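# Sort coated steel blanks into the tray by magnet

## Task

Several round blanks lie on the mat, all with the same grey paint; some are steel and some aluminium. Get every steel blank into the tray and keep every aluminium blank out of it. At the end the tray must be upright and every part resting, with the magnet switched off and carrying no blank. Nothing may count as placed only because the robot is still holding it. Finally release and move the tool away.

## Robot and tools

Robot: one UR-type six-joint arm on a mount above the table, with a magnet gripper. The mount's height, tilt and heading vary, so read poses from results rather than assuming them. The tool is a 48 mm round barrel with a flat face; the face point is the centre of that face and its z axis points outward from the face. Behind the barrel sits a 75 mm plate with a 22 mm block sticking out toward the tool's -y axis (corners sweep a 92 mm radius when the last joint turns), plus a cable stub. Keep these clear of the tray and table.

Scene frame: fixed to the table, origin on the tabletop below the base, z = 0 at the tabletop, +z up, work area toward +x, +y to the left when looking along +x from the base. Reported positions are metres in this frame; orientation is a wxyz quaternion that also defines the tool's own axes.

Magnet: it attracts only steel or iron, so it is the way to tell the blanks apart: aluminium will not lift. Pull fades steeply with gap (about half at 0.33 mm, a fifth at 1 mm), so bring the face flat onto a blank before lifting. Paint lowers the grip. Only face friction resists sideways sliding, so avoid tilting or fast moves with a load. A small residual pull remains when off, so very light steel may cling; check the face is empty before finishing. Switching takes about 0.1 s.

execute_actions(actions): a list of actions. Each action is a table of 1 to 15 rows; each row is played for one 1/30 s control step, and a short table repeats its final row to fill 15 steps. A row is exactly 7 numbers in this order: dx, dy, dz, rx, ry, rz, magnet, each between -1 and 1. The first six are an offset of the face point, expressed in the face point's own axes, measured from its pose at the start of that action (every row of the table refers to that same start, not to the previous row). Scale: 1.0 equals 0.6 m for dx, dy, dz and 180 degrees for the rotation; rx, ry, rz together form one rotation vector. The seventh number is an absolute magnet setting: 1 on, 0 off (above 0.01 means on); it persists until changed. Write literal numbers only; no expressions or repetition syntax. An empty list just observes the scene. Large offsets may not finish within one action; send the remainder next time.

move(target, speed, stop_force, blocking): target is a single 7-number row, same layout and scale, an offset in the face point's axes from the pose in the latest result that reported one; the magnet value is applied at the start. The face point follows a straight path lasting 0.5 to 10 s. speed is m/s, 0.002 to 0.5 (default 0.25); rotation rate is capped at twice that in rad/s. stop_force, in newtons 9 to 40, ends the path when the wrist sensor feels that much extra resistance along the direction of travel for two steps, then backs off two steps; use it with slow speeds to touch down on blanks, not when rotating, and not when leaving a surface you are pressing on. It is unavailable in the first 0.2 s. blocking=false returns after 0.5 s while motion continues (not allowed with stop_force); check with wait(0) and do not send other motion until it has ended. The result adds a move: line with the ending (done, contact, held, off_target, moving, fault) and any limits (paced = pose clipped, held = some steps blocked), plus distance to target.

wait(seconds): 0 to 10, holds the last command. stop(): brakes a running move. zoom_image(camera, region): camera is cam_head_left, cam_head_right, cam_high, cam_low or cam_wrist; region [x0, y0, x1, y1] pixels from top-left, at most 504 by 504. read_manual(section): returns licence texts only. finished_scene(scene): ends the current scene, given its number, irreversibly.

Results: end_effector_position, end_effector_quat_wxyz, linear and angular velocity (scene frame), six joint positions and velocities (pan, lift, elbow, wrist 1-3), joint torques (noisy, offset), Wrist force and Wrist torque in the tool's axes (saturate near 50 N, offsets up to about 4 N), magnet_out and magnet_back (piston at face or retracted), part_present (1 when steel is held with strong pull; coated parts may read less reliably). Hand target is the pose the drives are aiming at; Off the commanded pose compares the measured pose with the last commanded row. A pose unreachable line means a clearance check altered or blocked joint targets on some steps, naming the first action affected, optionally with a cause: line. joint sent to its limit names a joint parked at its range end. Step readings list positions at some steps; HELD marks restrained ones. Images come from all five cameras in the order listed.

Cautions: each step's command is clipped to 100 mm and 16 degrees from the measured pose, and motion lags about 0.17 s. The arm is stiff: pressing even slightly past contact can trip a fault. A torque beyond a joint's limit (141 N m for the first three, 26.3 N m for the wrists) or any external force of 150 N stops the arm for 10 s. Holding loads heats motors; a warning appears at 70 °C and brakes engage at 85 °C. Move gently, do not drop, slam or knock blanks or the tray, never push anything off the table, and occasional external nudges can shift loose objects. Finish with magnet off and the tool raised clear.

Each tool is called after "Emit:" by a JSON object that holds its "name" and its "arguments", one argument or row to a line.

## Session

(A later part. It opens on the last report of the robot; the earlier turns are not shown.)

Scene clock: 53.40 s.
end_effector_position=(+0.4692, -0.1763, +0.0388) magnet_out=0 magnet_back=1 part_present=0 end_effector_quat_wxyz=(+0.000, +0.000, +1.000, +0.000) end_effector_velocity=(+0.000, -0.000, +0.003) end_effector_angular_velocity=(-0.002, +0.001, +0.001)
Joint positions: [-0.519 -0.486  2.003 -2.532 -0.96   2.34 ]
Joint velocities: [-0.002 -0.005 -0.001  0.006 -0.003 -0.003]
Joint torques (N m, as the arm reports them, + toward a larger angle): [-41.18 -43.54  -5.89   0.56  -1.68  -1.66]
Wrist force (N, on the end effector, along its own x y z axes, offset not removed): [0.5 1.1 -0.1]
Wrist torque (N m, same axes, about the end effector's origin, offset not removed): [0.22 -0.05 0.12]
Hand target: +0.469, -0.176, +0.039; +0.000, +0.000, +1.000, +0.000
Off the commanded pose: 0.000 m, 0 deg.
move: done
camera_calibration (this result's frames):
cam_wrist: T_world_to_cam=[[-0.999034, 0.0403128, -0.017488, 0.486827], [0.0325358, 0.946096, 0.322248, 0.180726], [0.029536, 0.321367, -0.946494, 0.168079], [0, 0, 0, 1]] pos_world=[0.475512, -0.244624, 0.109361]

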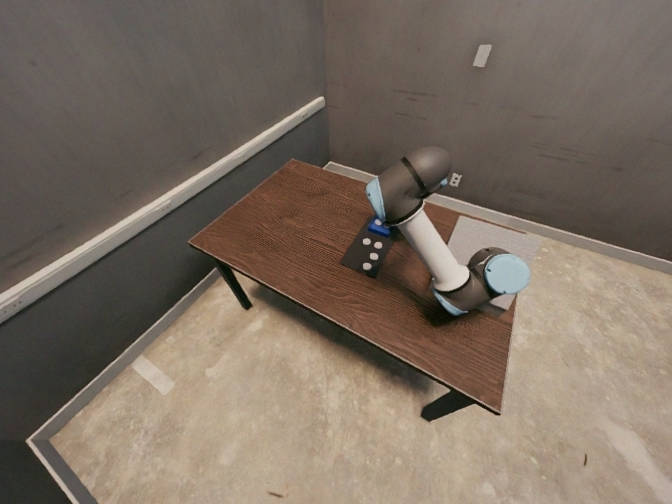

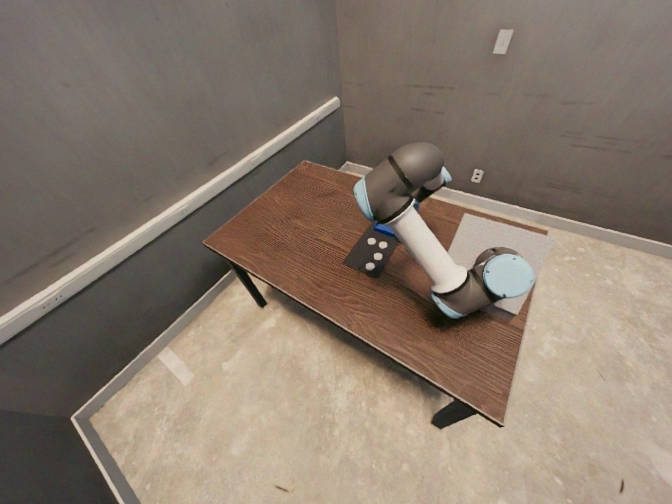

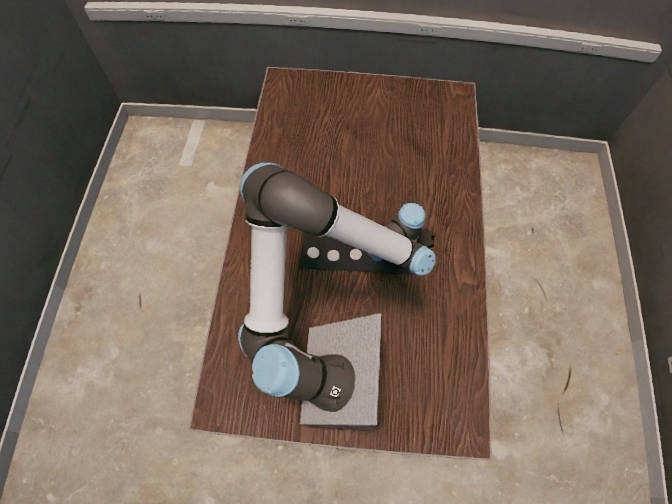

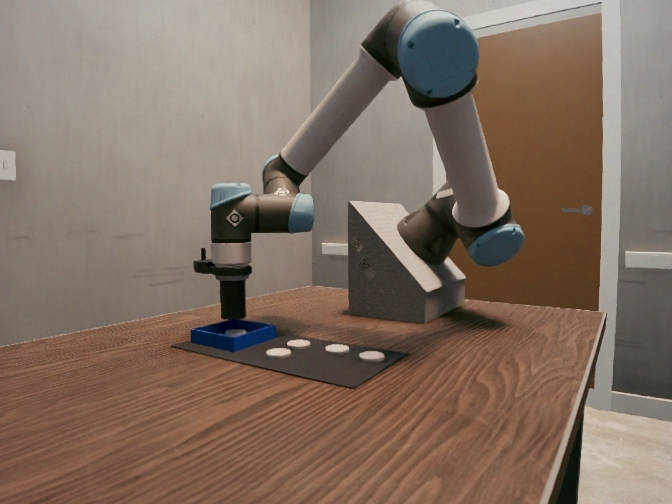

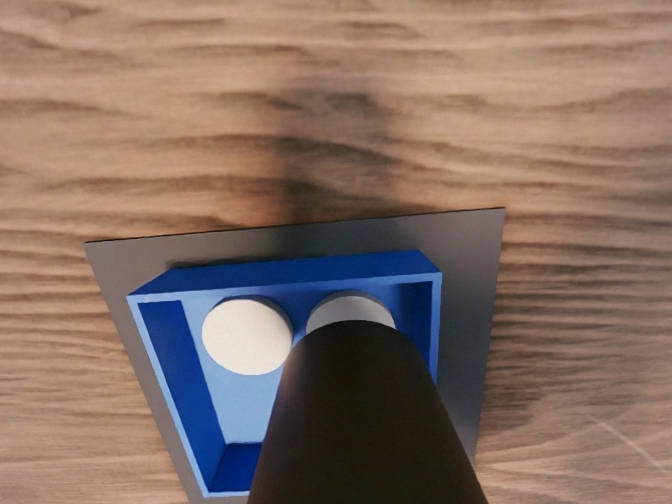

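Emit:
{"name": "move", "arguments": {
  "target": [-0.0763,0.2555,0.005,0,0,0,0],
  "speed": 0.25
}}

Scene clock: 56.00 s.
end_effector_position=(+0.5151, -0.0236, +0.0359) magnet_out=0 magnet_back=1 part_present=0 end_effector_quat_wxyz=(+0.000, +0.000, +1.000, -0.000) end_effector_velocity=(+0.001, +0.002, +0.000) end_effector_angular_velocity=(-0.000, +0.000, -0.000)
Joint positions: [-0.279 -0.721  2.058 -2.522 -0.851  2.613]
Joint velocities: [ 0.004 -0.003 -0.002  0.002  0.001  0.005]
Joint torques (N m, as the arm reports them, + toward a larger angle): [-27.63 -39.56 -19.38   0.52   2.1    2.02]
Wrist force (N, on the end effector, along its own x y z axes, offset not removed): [0.9 0.3 -0.6]
Wrist torque (N m, same axes, about the end effector's origin, offset not removed): [-0.01 -0.16 0.11]
Hand target: +0.515, -0.023, +0.036; +0.000, +0.000, +1.000, -0.000
Off the commanded pose: 0.001 m, 0 deg.
move: done
camera_calibration (this result's frames):
cam_wrist: T_world_to_cam=[[-0.999031, 0.0403414, -0.0176224, 0.526511], [0.0325288, 0.946196, 0.321954, 0.0356481], [0.0296623, 0.321069, -0.946591, 0.114874], [0, 0, 0, 1]] pos_world=[0.521434, -0.0918528, 0.10654]

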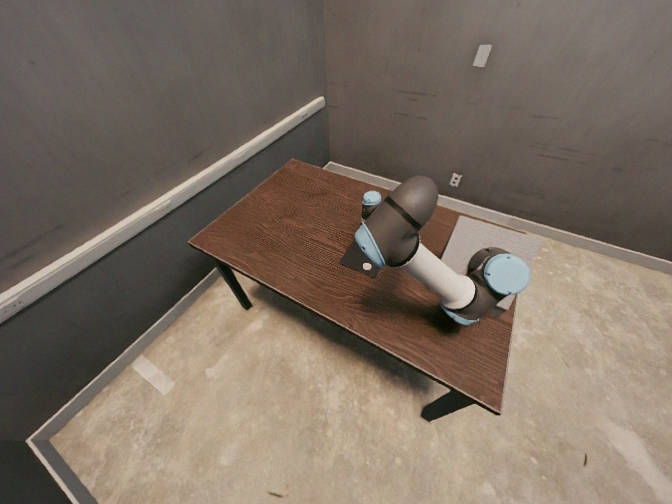

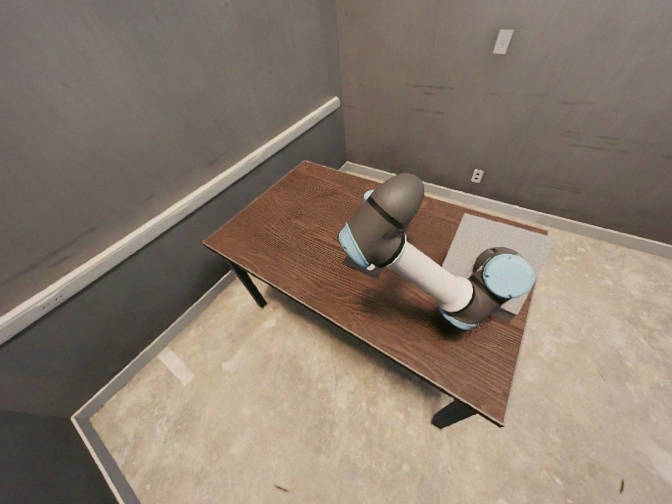

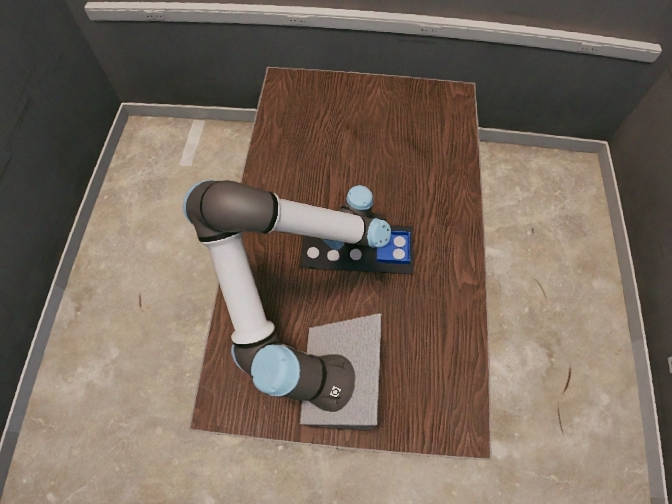

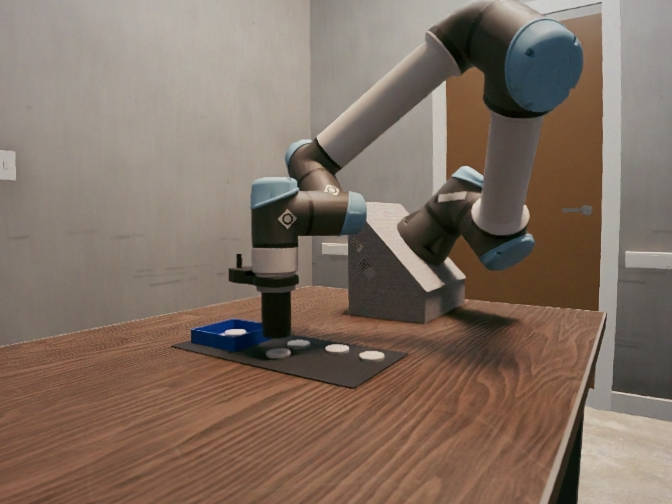

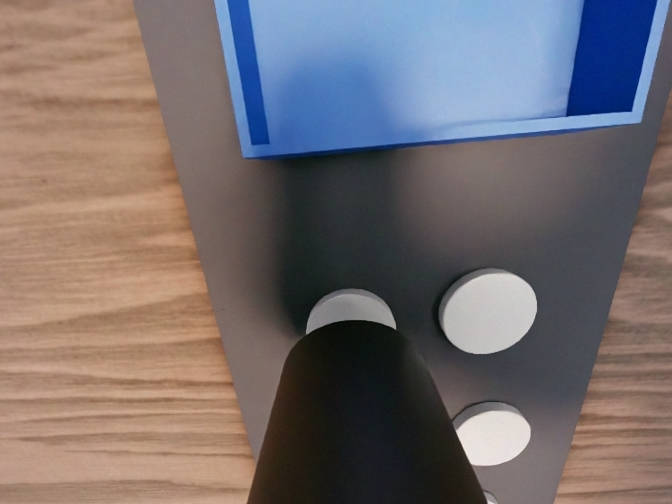

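Emit:
{"name": "move", "arguments": {
  "target": [0,0,0.0448,0,0,0,0],
  "speed": 0.1
}}

Emit:
{"name": "execute_actions", "arguments": {
  "actions": [
    [[0,0,0,0,0,0,1],[0,0,0,0,0,0,1],[0,0,0,0,0,0,1],[0,0,0,0,0,0,1],[0,0,0,0,0,0,1],[0,0,-0.003,0,0,0,1],[0,0,-0.006,0,0,0,1],[0,0,-0.01,0,0,0,1],[0,0,-0.015,0,0,0,1],[0,0,-0.02,0,0,0,1]]
  ]
}}

Scene clock: 59.60 s.
end_effector_position=(+0.5151, -0.0236, +0.0094) magnet_out=0 magnet_back=1 part_present=0 end_effector_quat_wxyz=(+0.000, +0.000, +1.000, -0.000) end_effector_velocity=(-0.000, -0.000, -0.002) end_effector_angular_velocity=(-0.000, -0.000, -0.001)
Joint positions: [-0.244 -0.668  2.052 -2.598 -0.838  2.657]
Joint velocities: [ 0.003  0.005 -0.    -0.008  0.001  0.005]
Joint torques (N m, as the arm reports them, + toward a larger angle): [-27.13 -15.79 -18.68  -4.78   1.71   2.19]
Wrist force (N, on the end effector, along its own x y z axes, offset not removed): [-1.7 -0.2 -1.1]
Wrist torque (N m, same axes, about the end effector's origin, offset not removed): [0.24 0.06 -0.08]
Hand target: +0.515, -0.024, +0.009; +0.000, +0.000, +1.000, -0.000
Off the commanded pose: 0.000 m, 0 deg.
move: done
camera_calibration (this result's frames):
cam_wrist: T_world_to_cam=[[-0.999032, 0.0403324, -0.017587, 0.526038], [0.0325321, 0.946202, 0.321938, 0.0441916], [0.0296253, 0.321054, -0.946597, 0.0897289], [0, 0, 0, 1]] pos_world=[0.521433, -0.0918384, 0.0799616]

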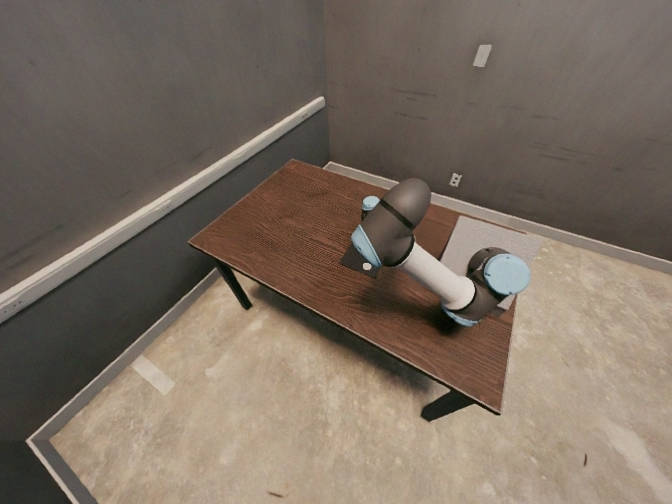

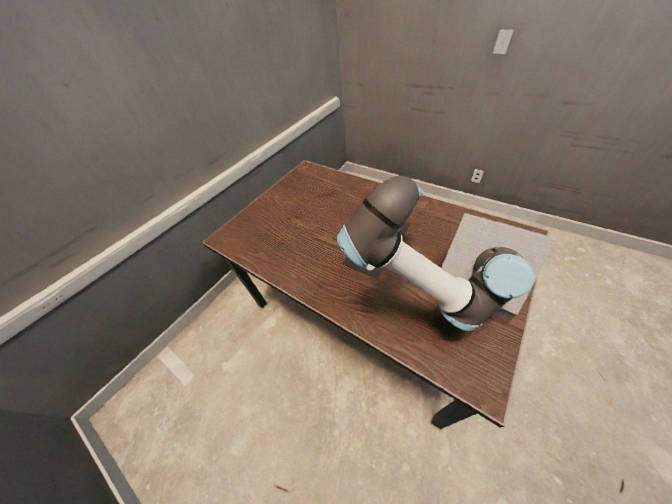

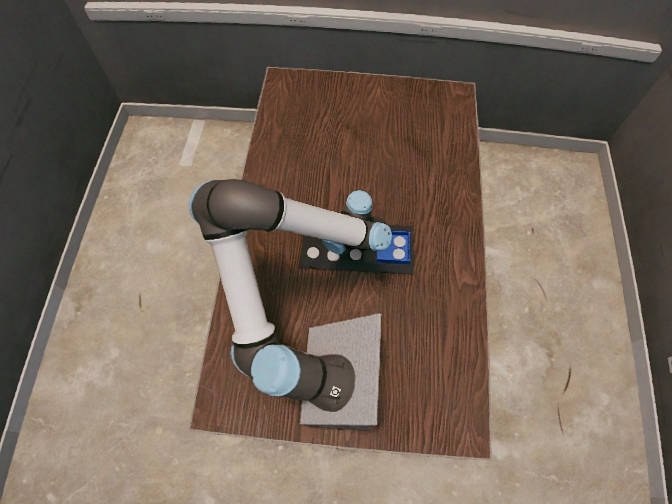

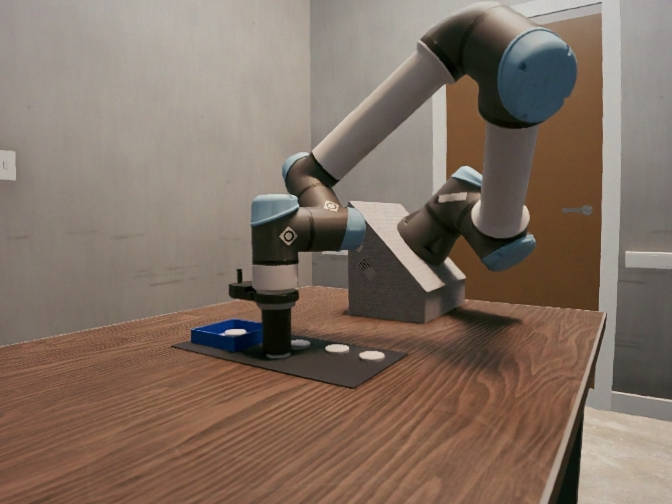

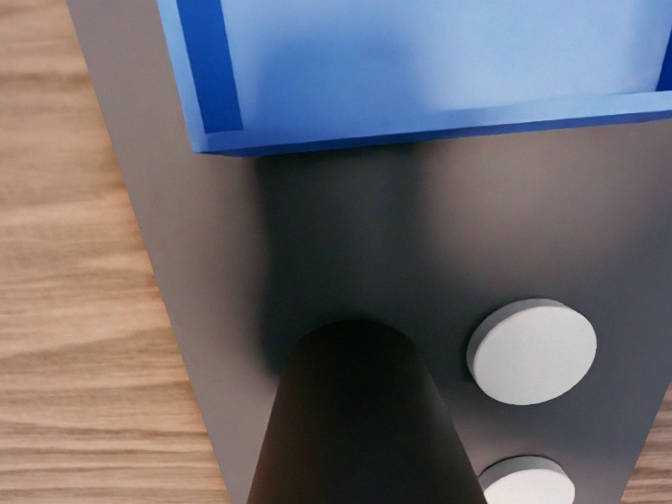

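Scene clock: 60.10 s.
end_effector_position=(+0.5152, -0.0236, +0.0188) magnet_out=1 magnet_back=0 part_present=0 end_effector_quat_wxyz=(+0.000, +0.000, +1.000, -0.000) end_effector_velocity=(-0.000, +0.000, +0.022) end_effector_angular_velocity=(+0.000, +0.000, -0.000)
Joint positions: [-0.256 -0.686  2.054 -2.572 -0.842  2.641]
Joint velocities: [-0.029 -0.044  0.006  0.063 -0.01  -0.036]
Joint torques (N m, as the arm reports them, + toward a larger angle): [-41.4  -40.2   -3.82   1.1   -1.59  -2.31]
Wrist force (N, on the end effector, along its own x y z axes, offset not removed): [-1.9 3.7 -0.2]
Wrist torque (N m, same axes, about the end effector's origin, offset not removed): [0.40 0.22 0.06]
Hand target: +0.515, -0.024, +0.021; +0.000, +0.000, +1.000, -0.000
Off the commanded pose: 0.003 m, 0 deg.
Step readings (end_effector_position):
0: (+0.5151, -0.0236, +0.0094)
1: (+0.5151, -0.0236, +0.0093)
2: (+0.5151, -0.0236, +0.0093)
4: (+0.5151, -0.0236, +0.0093)
8: (+0.5152, -0.0235, +0.0100)
15: end_effector_position above
camera_calibration (this result's frames):
cam_wrist: T_world_to_cam=[[-0.999026, 0.0403423, -0.0178592, 0.526248], [0.0324559, 0.946224, 0.321881, 0.041208], [0.0298842, 0.320988, -0.946612, 0.0985129], [0, 0, 0, 1]] pos_world=[0.521454, -0.0918435, 0.0893877]

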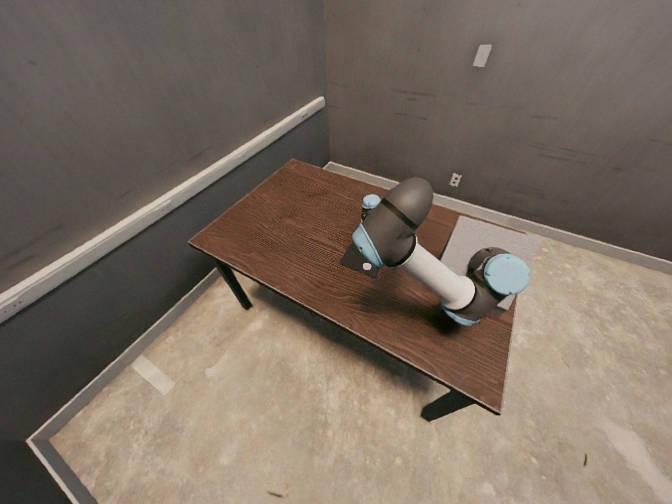

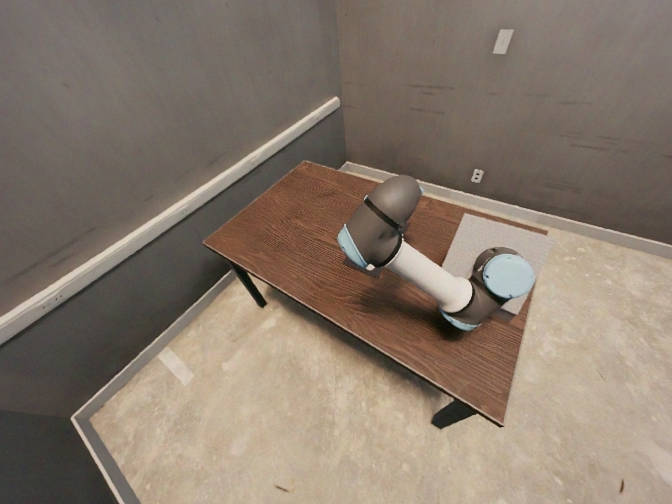

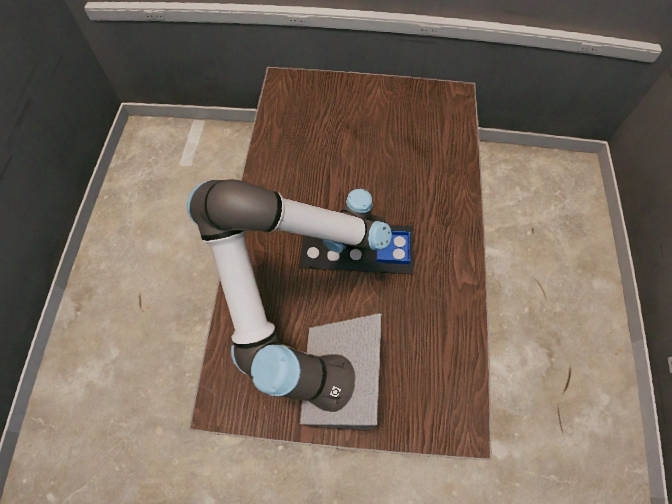

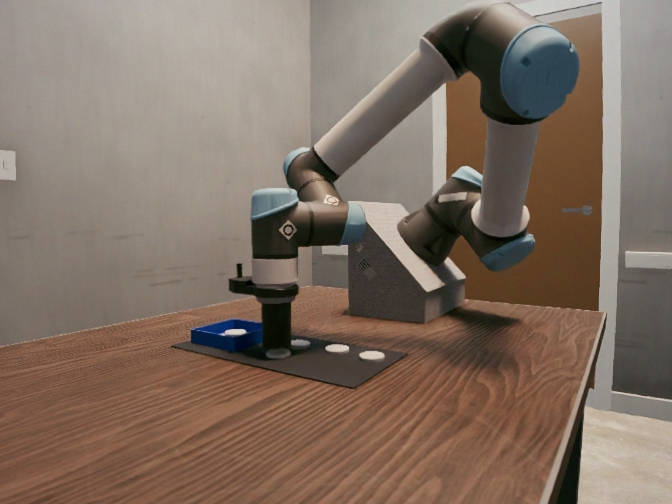

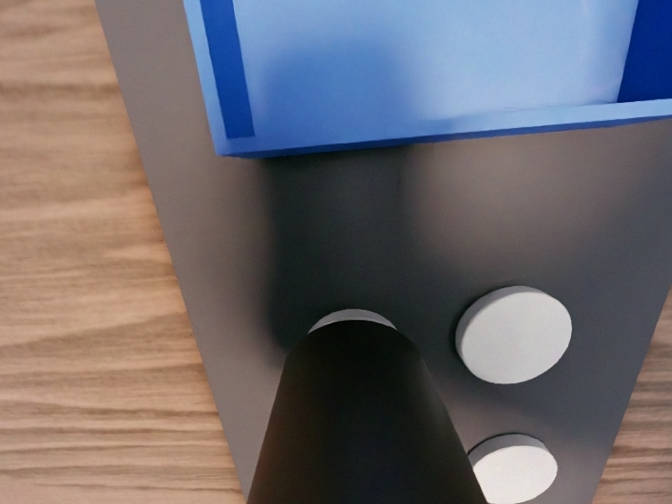

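Emit:
{"name": "move", "arguments": {
  "target": [0.1003,-0.0117,0.0163,0,0,0,0],
  "speed": 0.15
}}

Emit:
{"name": "execute_actions", "arguments": {
  "actions": [
    [[0,0,0,0,0,0,1],[0,0,0,0,0,0,1],[0,0,0,0,0,0,1],[0,0,0,0,0,0,1],[0,0,0,0,0,0,1],[0,0,-0.003,0,0,0,1],[0,0,-0.006,0,0,0,1],[0,0,-0.01,0,0,0,1],[0,0,-0.015,0,0,0,1],[0,0,-0.02,0,0,0,1]]
  ]
}}

Scene clock: 63.57 s.
end_effector_position=(+0.4553, -0.0303, +0.0090) magnet_out=0 magnet_back=1 part_present=0 end_effector_quat_wxyz=(+0.000, +0.000, +1.000, -0.000) end_effector_velocity=(-0.003, -0.000, -0.001) end_effector_angular_velocity=(-0.002, +0.001, +0.000)
Joint positions: [-0.3   -0.687  2.211 -2.692 -0.859  2.587]
Joint velocities: [-0.001  0.001  0.006 -0.007 -0.002 -0.002]
Joint torques (N m, as the arm reports them, + toward a larger angle): [-36.34 -12.89  -3.63  -5.12  -1.85  -1.72]
Wrist force (N, on the end effector, along its own x y z axes, offset not removed): [0.5 -2.5 0.4]
Wrist torque (N m, same axes, about the end effector's origin, offset not removed): [-0.29 0.00 0.09]
Hand target: +0.455, -0.030, +0.009; +0.000, +0.000, +1.000, -0.000
Off the commanded pose: 0.000 m, 0 deg.
move: done
camera_calibration (this result's frames):
cam_wrist: T_world_to_cam=[[-0.99903, 0.0403416, -0.0176738, 0.466505], [0.0325112, 0.946183, 0.321994, 0.0526928], [0.0297124, 0.321107, -0.946577, 0.0933006], [0, 0, 0, 1]] pos_world=[0.461567, -0.0986361, 0.0795943]

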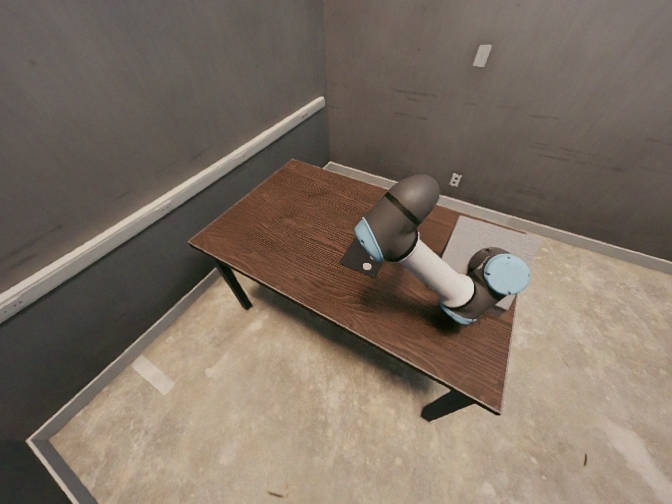

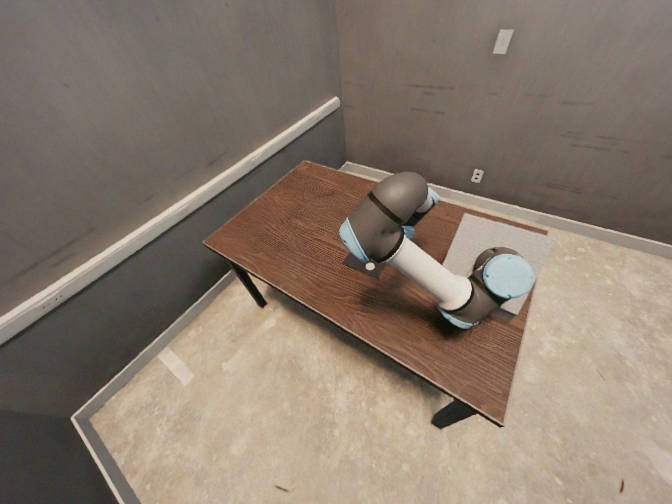

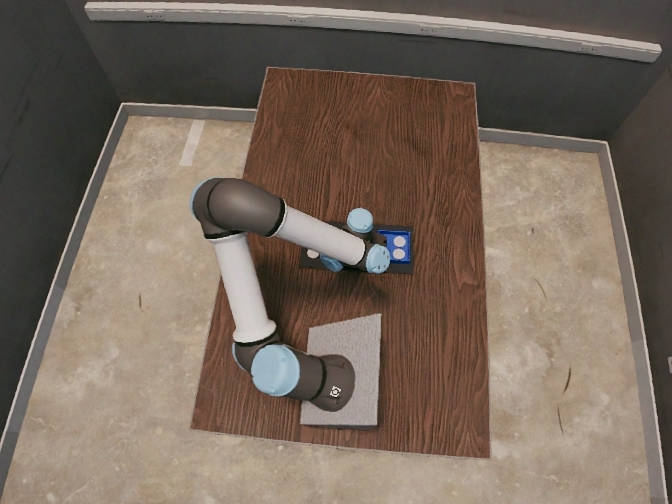

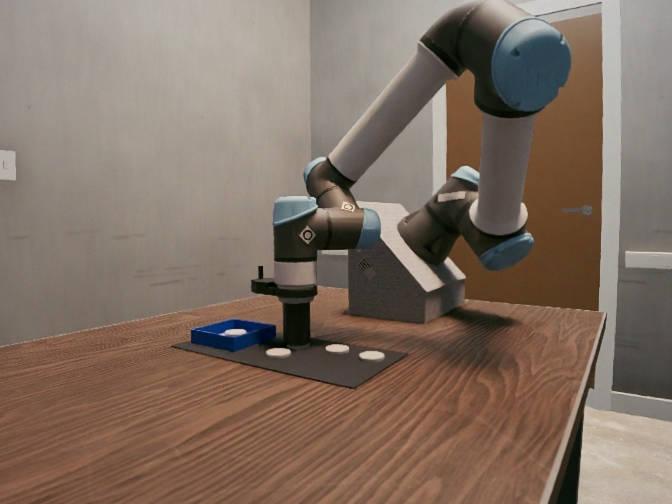

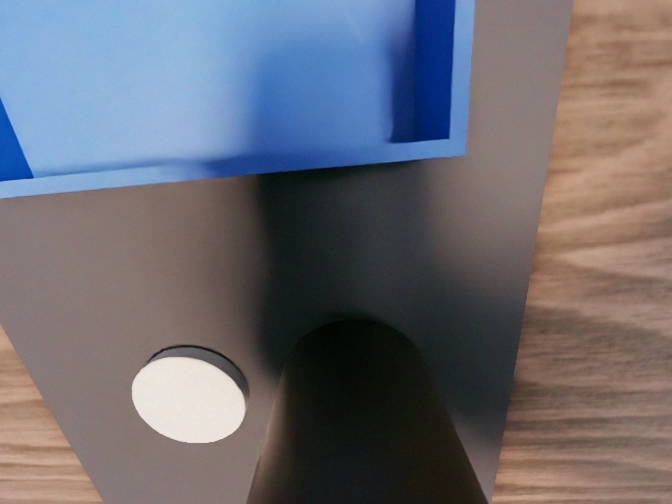

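Scene clock: 64.07 s.
end_effector_position=(+0.4553, -0.0304, +0.0184) magnet_out=1 magnet_back=0 part_present=1 end_effector_quat_wxyz=(+0.000, +0.000, +1.000, -0.000) end_effector_velocity=(+0.000, +0.000, +0.022) end_effector_angular_velocity=(-0.001, -0.000, +0.001)
Joint positions: [-0.314 -0.709  2.215 -2.663 -0.864  2.57 ]
Joint velocities: [-0.032 -0.051  0.006  0.069 -0.013 -0.039]
Joint torques (N m, as the arm reports them, + toward a larger angle): [-35.99 -40.34  -3.81   0.31  -1.86  -1.86]
Wrist force (N, on the end effector, along its own x y z axes, offset not removed): [-1.3 -0.2 -0.7]
Wrist torque (N m, same axes, about the end effector's origin, offset not removed): [0.10 0.07 0.09]
Hand target: +0.455, -0.030, +0.021; +0.000, +0.000, +1.000, -0.000
Off the commanded pose: 0.003 m, 0 deg.
Step readings (end_effector_position):
0: (+0.4553, -0.0303, +0.0090)
1: (+0.4552, -0.0304, +0.0090)
2: (+0.4552, -0.0304, +0.0090)
4: (+0.4552, -0.0304, +0.0090)
8: (+0.4552, -0.0304, +0.0096)
15: end_effector_position above
camera_calibration (this result's frames):
cam_wrist: T_world_to_cam=[[-0.999022, 0.0403885, -0.0179917, 0.466702], [0.0324572, 0.946225, 0.321876, 0.0497253], [0.0300243, 0.320977, -0.946611, 0.102063], [0, 0, 0, 1]] pos_world=[0.461568, -0.0986607, 0.0890055]

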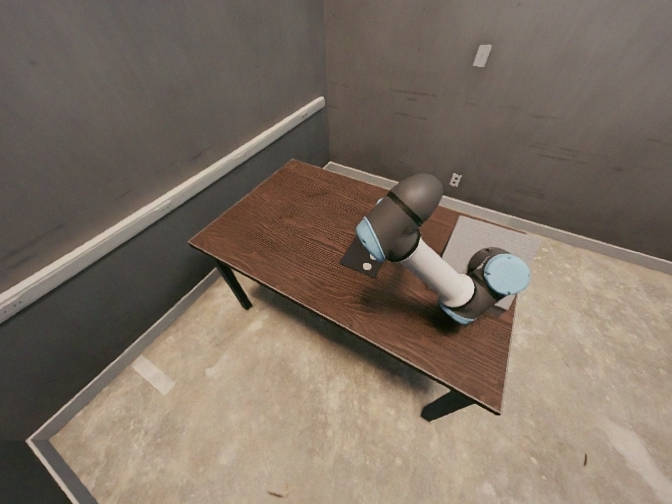

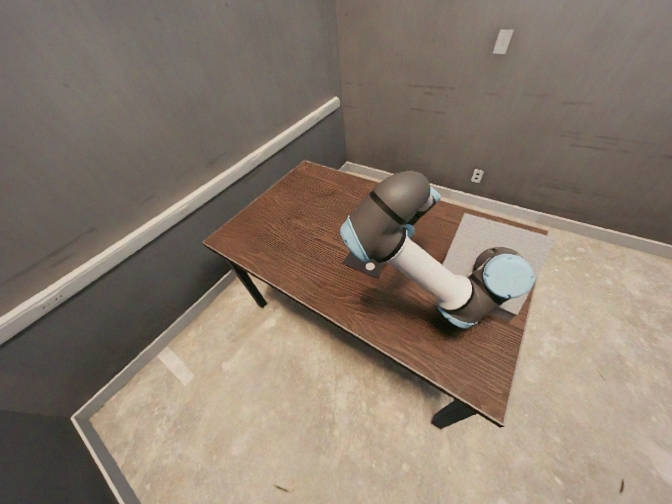

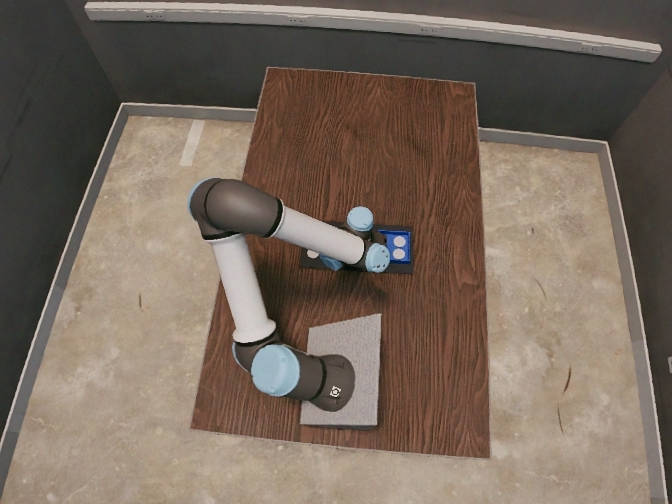

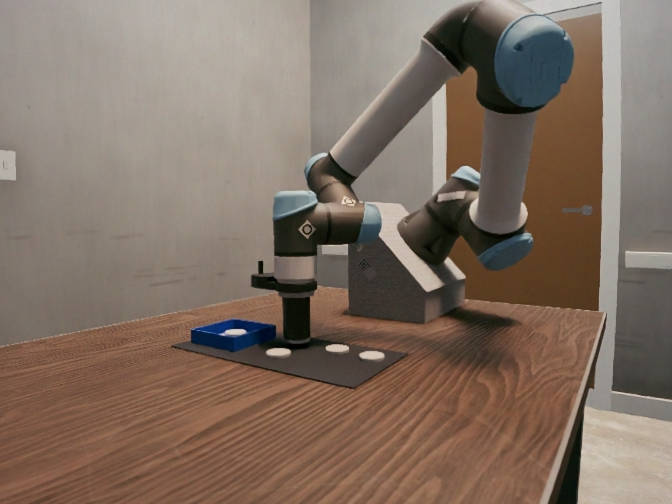

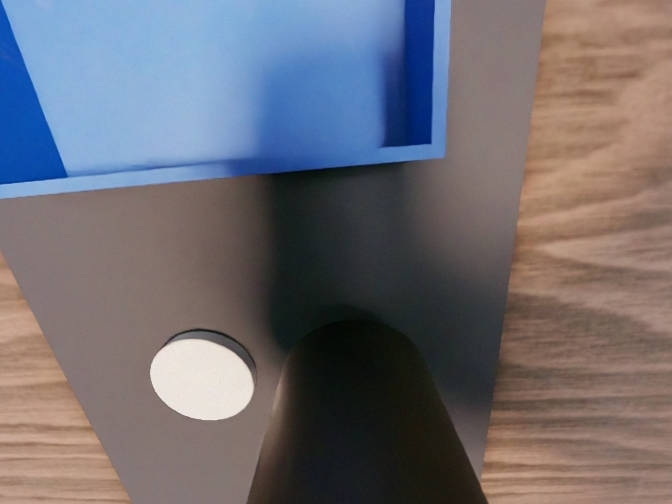

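Emit:
{"name": "move", "arguments": {
  "target": [-0.0195,-0.1677,-0.0793,0,0,0,1],
  "speed": 0.2
}}

Scene clock: 68.23 s.
end_effector_position=(+0.4667, -0.1307, +0.0658) magnet_out=1 magnet_back=0 part_present=1 end_effector_quat_wxyz=(+0.000, +0.000, +1.000, -0.000) end_effector_velocity=(+0.001, -0.002, +0.001) end_effector_angular_velocity=(-0.001, +0.001, +0.002)
Joint positions: [-0.5   -0.621  2.078 -2.484 -0.95   2.36 ]
Joint velocities: [-0.002  0.003 -0.006  0.004 -0.002 -0.005]
Joint torques (N m, as the arm reports them, + toward a larger angle): [-39.26 -14.68 -20.35   0.21  -1.72  -1.65]
Wrist force (N, on the end effector, along its own x y z axes, offset not removed): [0.7 -0.9 -2.6]
Wrist torque (N m, same axes, about the end effector's origin, offset not removed): [-0.05 -0.04 0.04]
Hand target: +0.467, -0.131, +0.066; +0.000, +0.000, +1.000, +0.000
Off the commanded pose: 0.000 m, 0 deg.
move: done
camera_calibration (this result's frames):
cam_wrist: T_world_to_cam=[[-0.999024, 0.0403492, -0.0179614, 0.483024], [0.0324224, 0.946148, 0.322107, 0.128972], [0.0299909, 0.321211, -0.946533, 0.178794], [0, 0, 0, 1]] pos_world=[0.473009, -0.198947, 0.136367]

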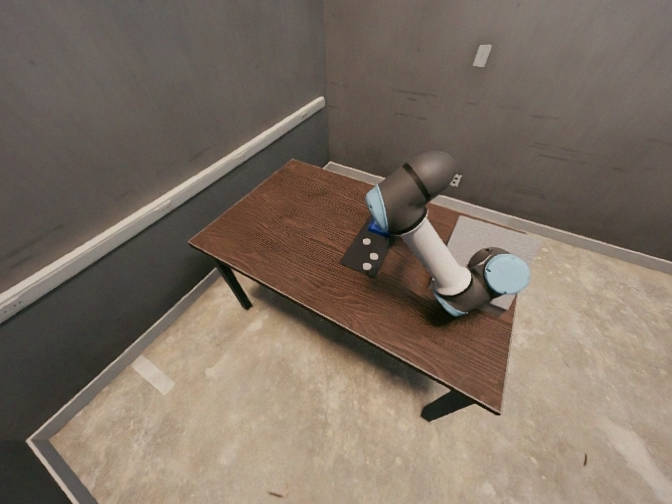

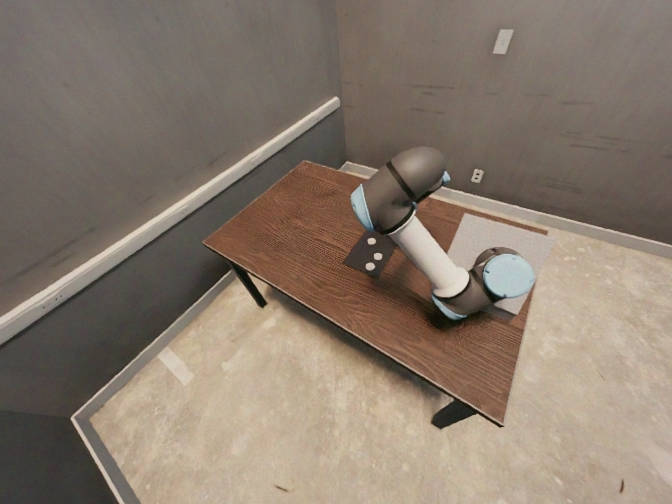

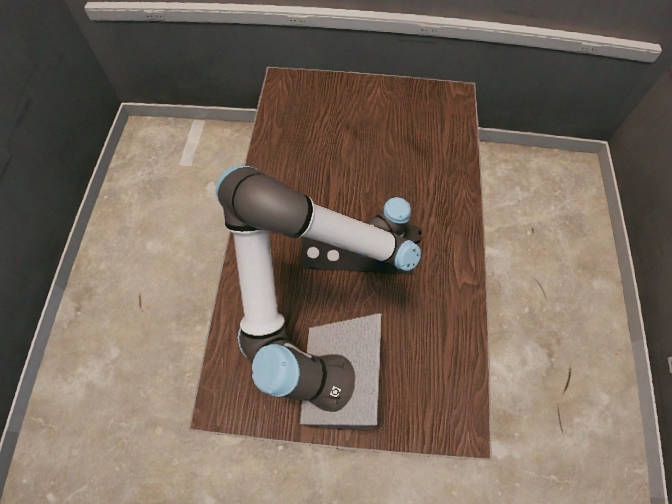

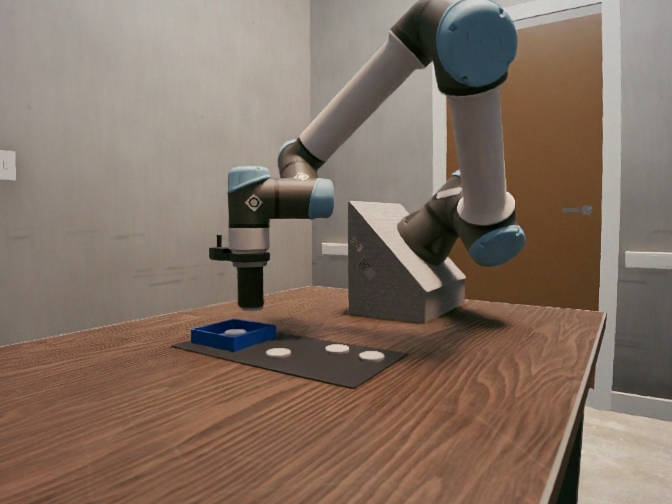

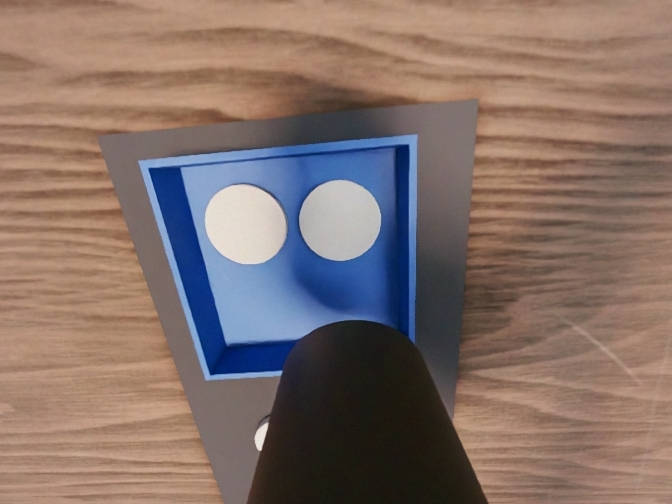

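Emit:
{"name": "move", "arguments": {
  "target": [0,0.0005,0.0733,0,0,0,1],
  "speed": 0.08
}}

Scene clock: 74.03 s.
end_effector_position=(+0.4667, -0.1303, +0.0222) magnet_out=1 magnet_back=0 part_present=1 end_effector_quat_wxyz=(+0.000, +0.000, +1.000, -0.000) end_effector_velocity=(+0.001, -0.000, -0.002) end_effector_angular_velocity=(-0.001, -0.002, -0.000)
Joint positions: [-0.445 -0.534  2.074 -2.602 -0.922  2.42 ]
Joint velocities: [ 0.003  0.005 -0.002 -0.008  0.002  0.005]
Joint torques (N m, as the arm reports them, + toward a larger angle): [-26.01 -18.15 -19.35  -5.35   2.01   1.92]
Wrist force (N, on the end effector, along its own x y z axes, offset not removed): [0.9 -0.4 -0.4]
Wrist torque (N m, same axes, about the end effector's origin, offset not removed): [0.04 -0.29 0.09]
Hand target: +0.467, -0.130, +0.022; +0.000, +0.000, +1.000, -0.000
Off the commanded pose: 0.000 m, 0 deg.
move: done
camera_calibration (this result's frames):
cam_wrist: T_world_to_cam=[[-0.999025, 0.0403514, -0.0179156, 0.482239], [0.03244, 0.946155, 0.322083, 0.142718], [0.0299475, 0.321188, -0.946542, 0.13741], [0, 0, 0, 1]] pos_world=[0.473024, -0.198627, 0.0927368]

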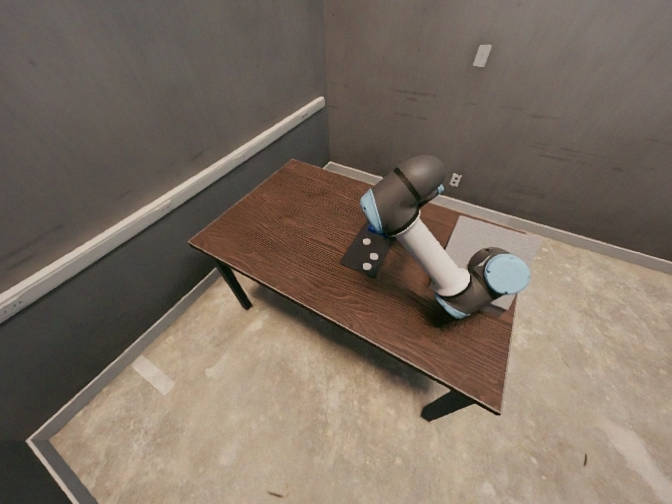

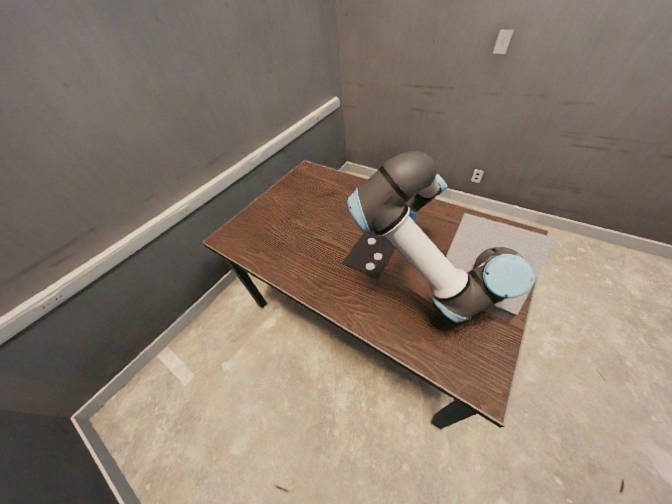

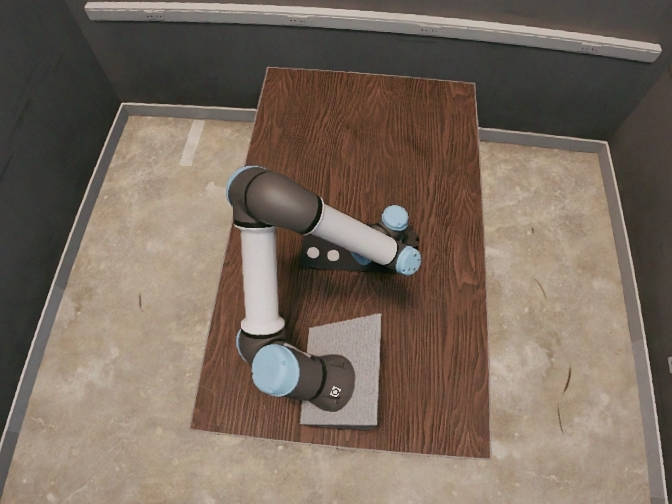

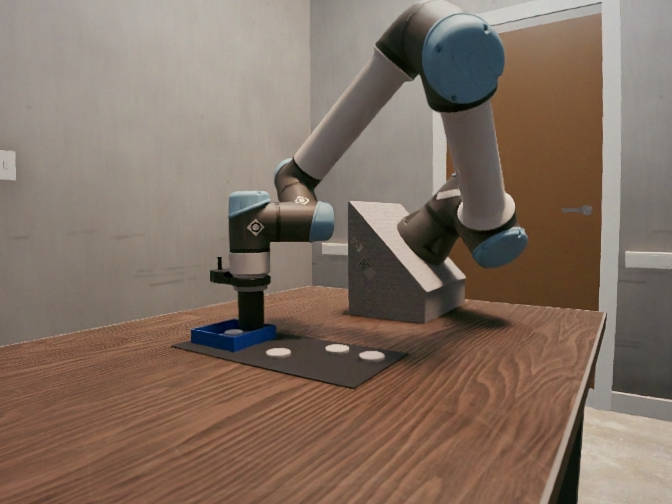

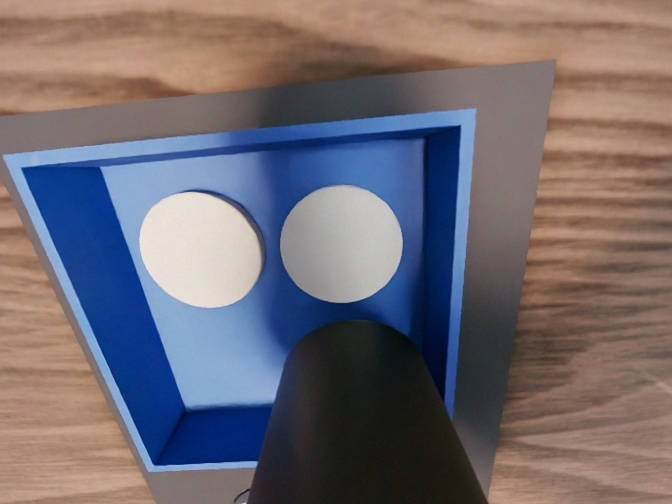

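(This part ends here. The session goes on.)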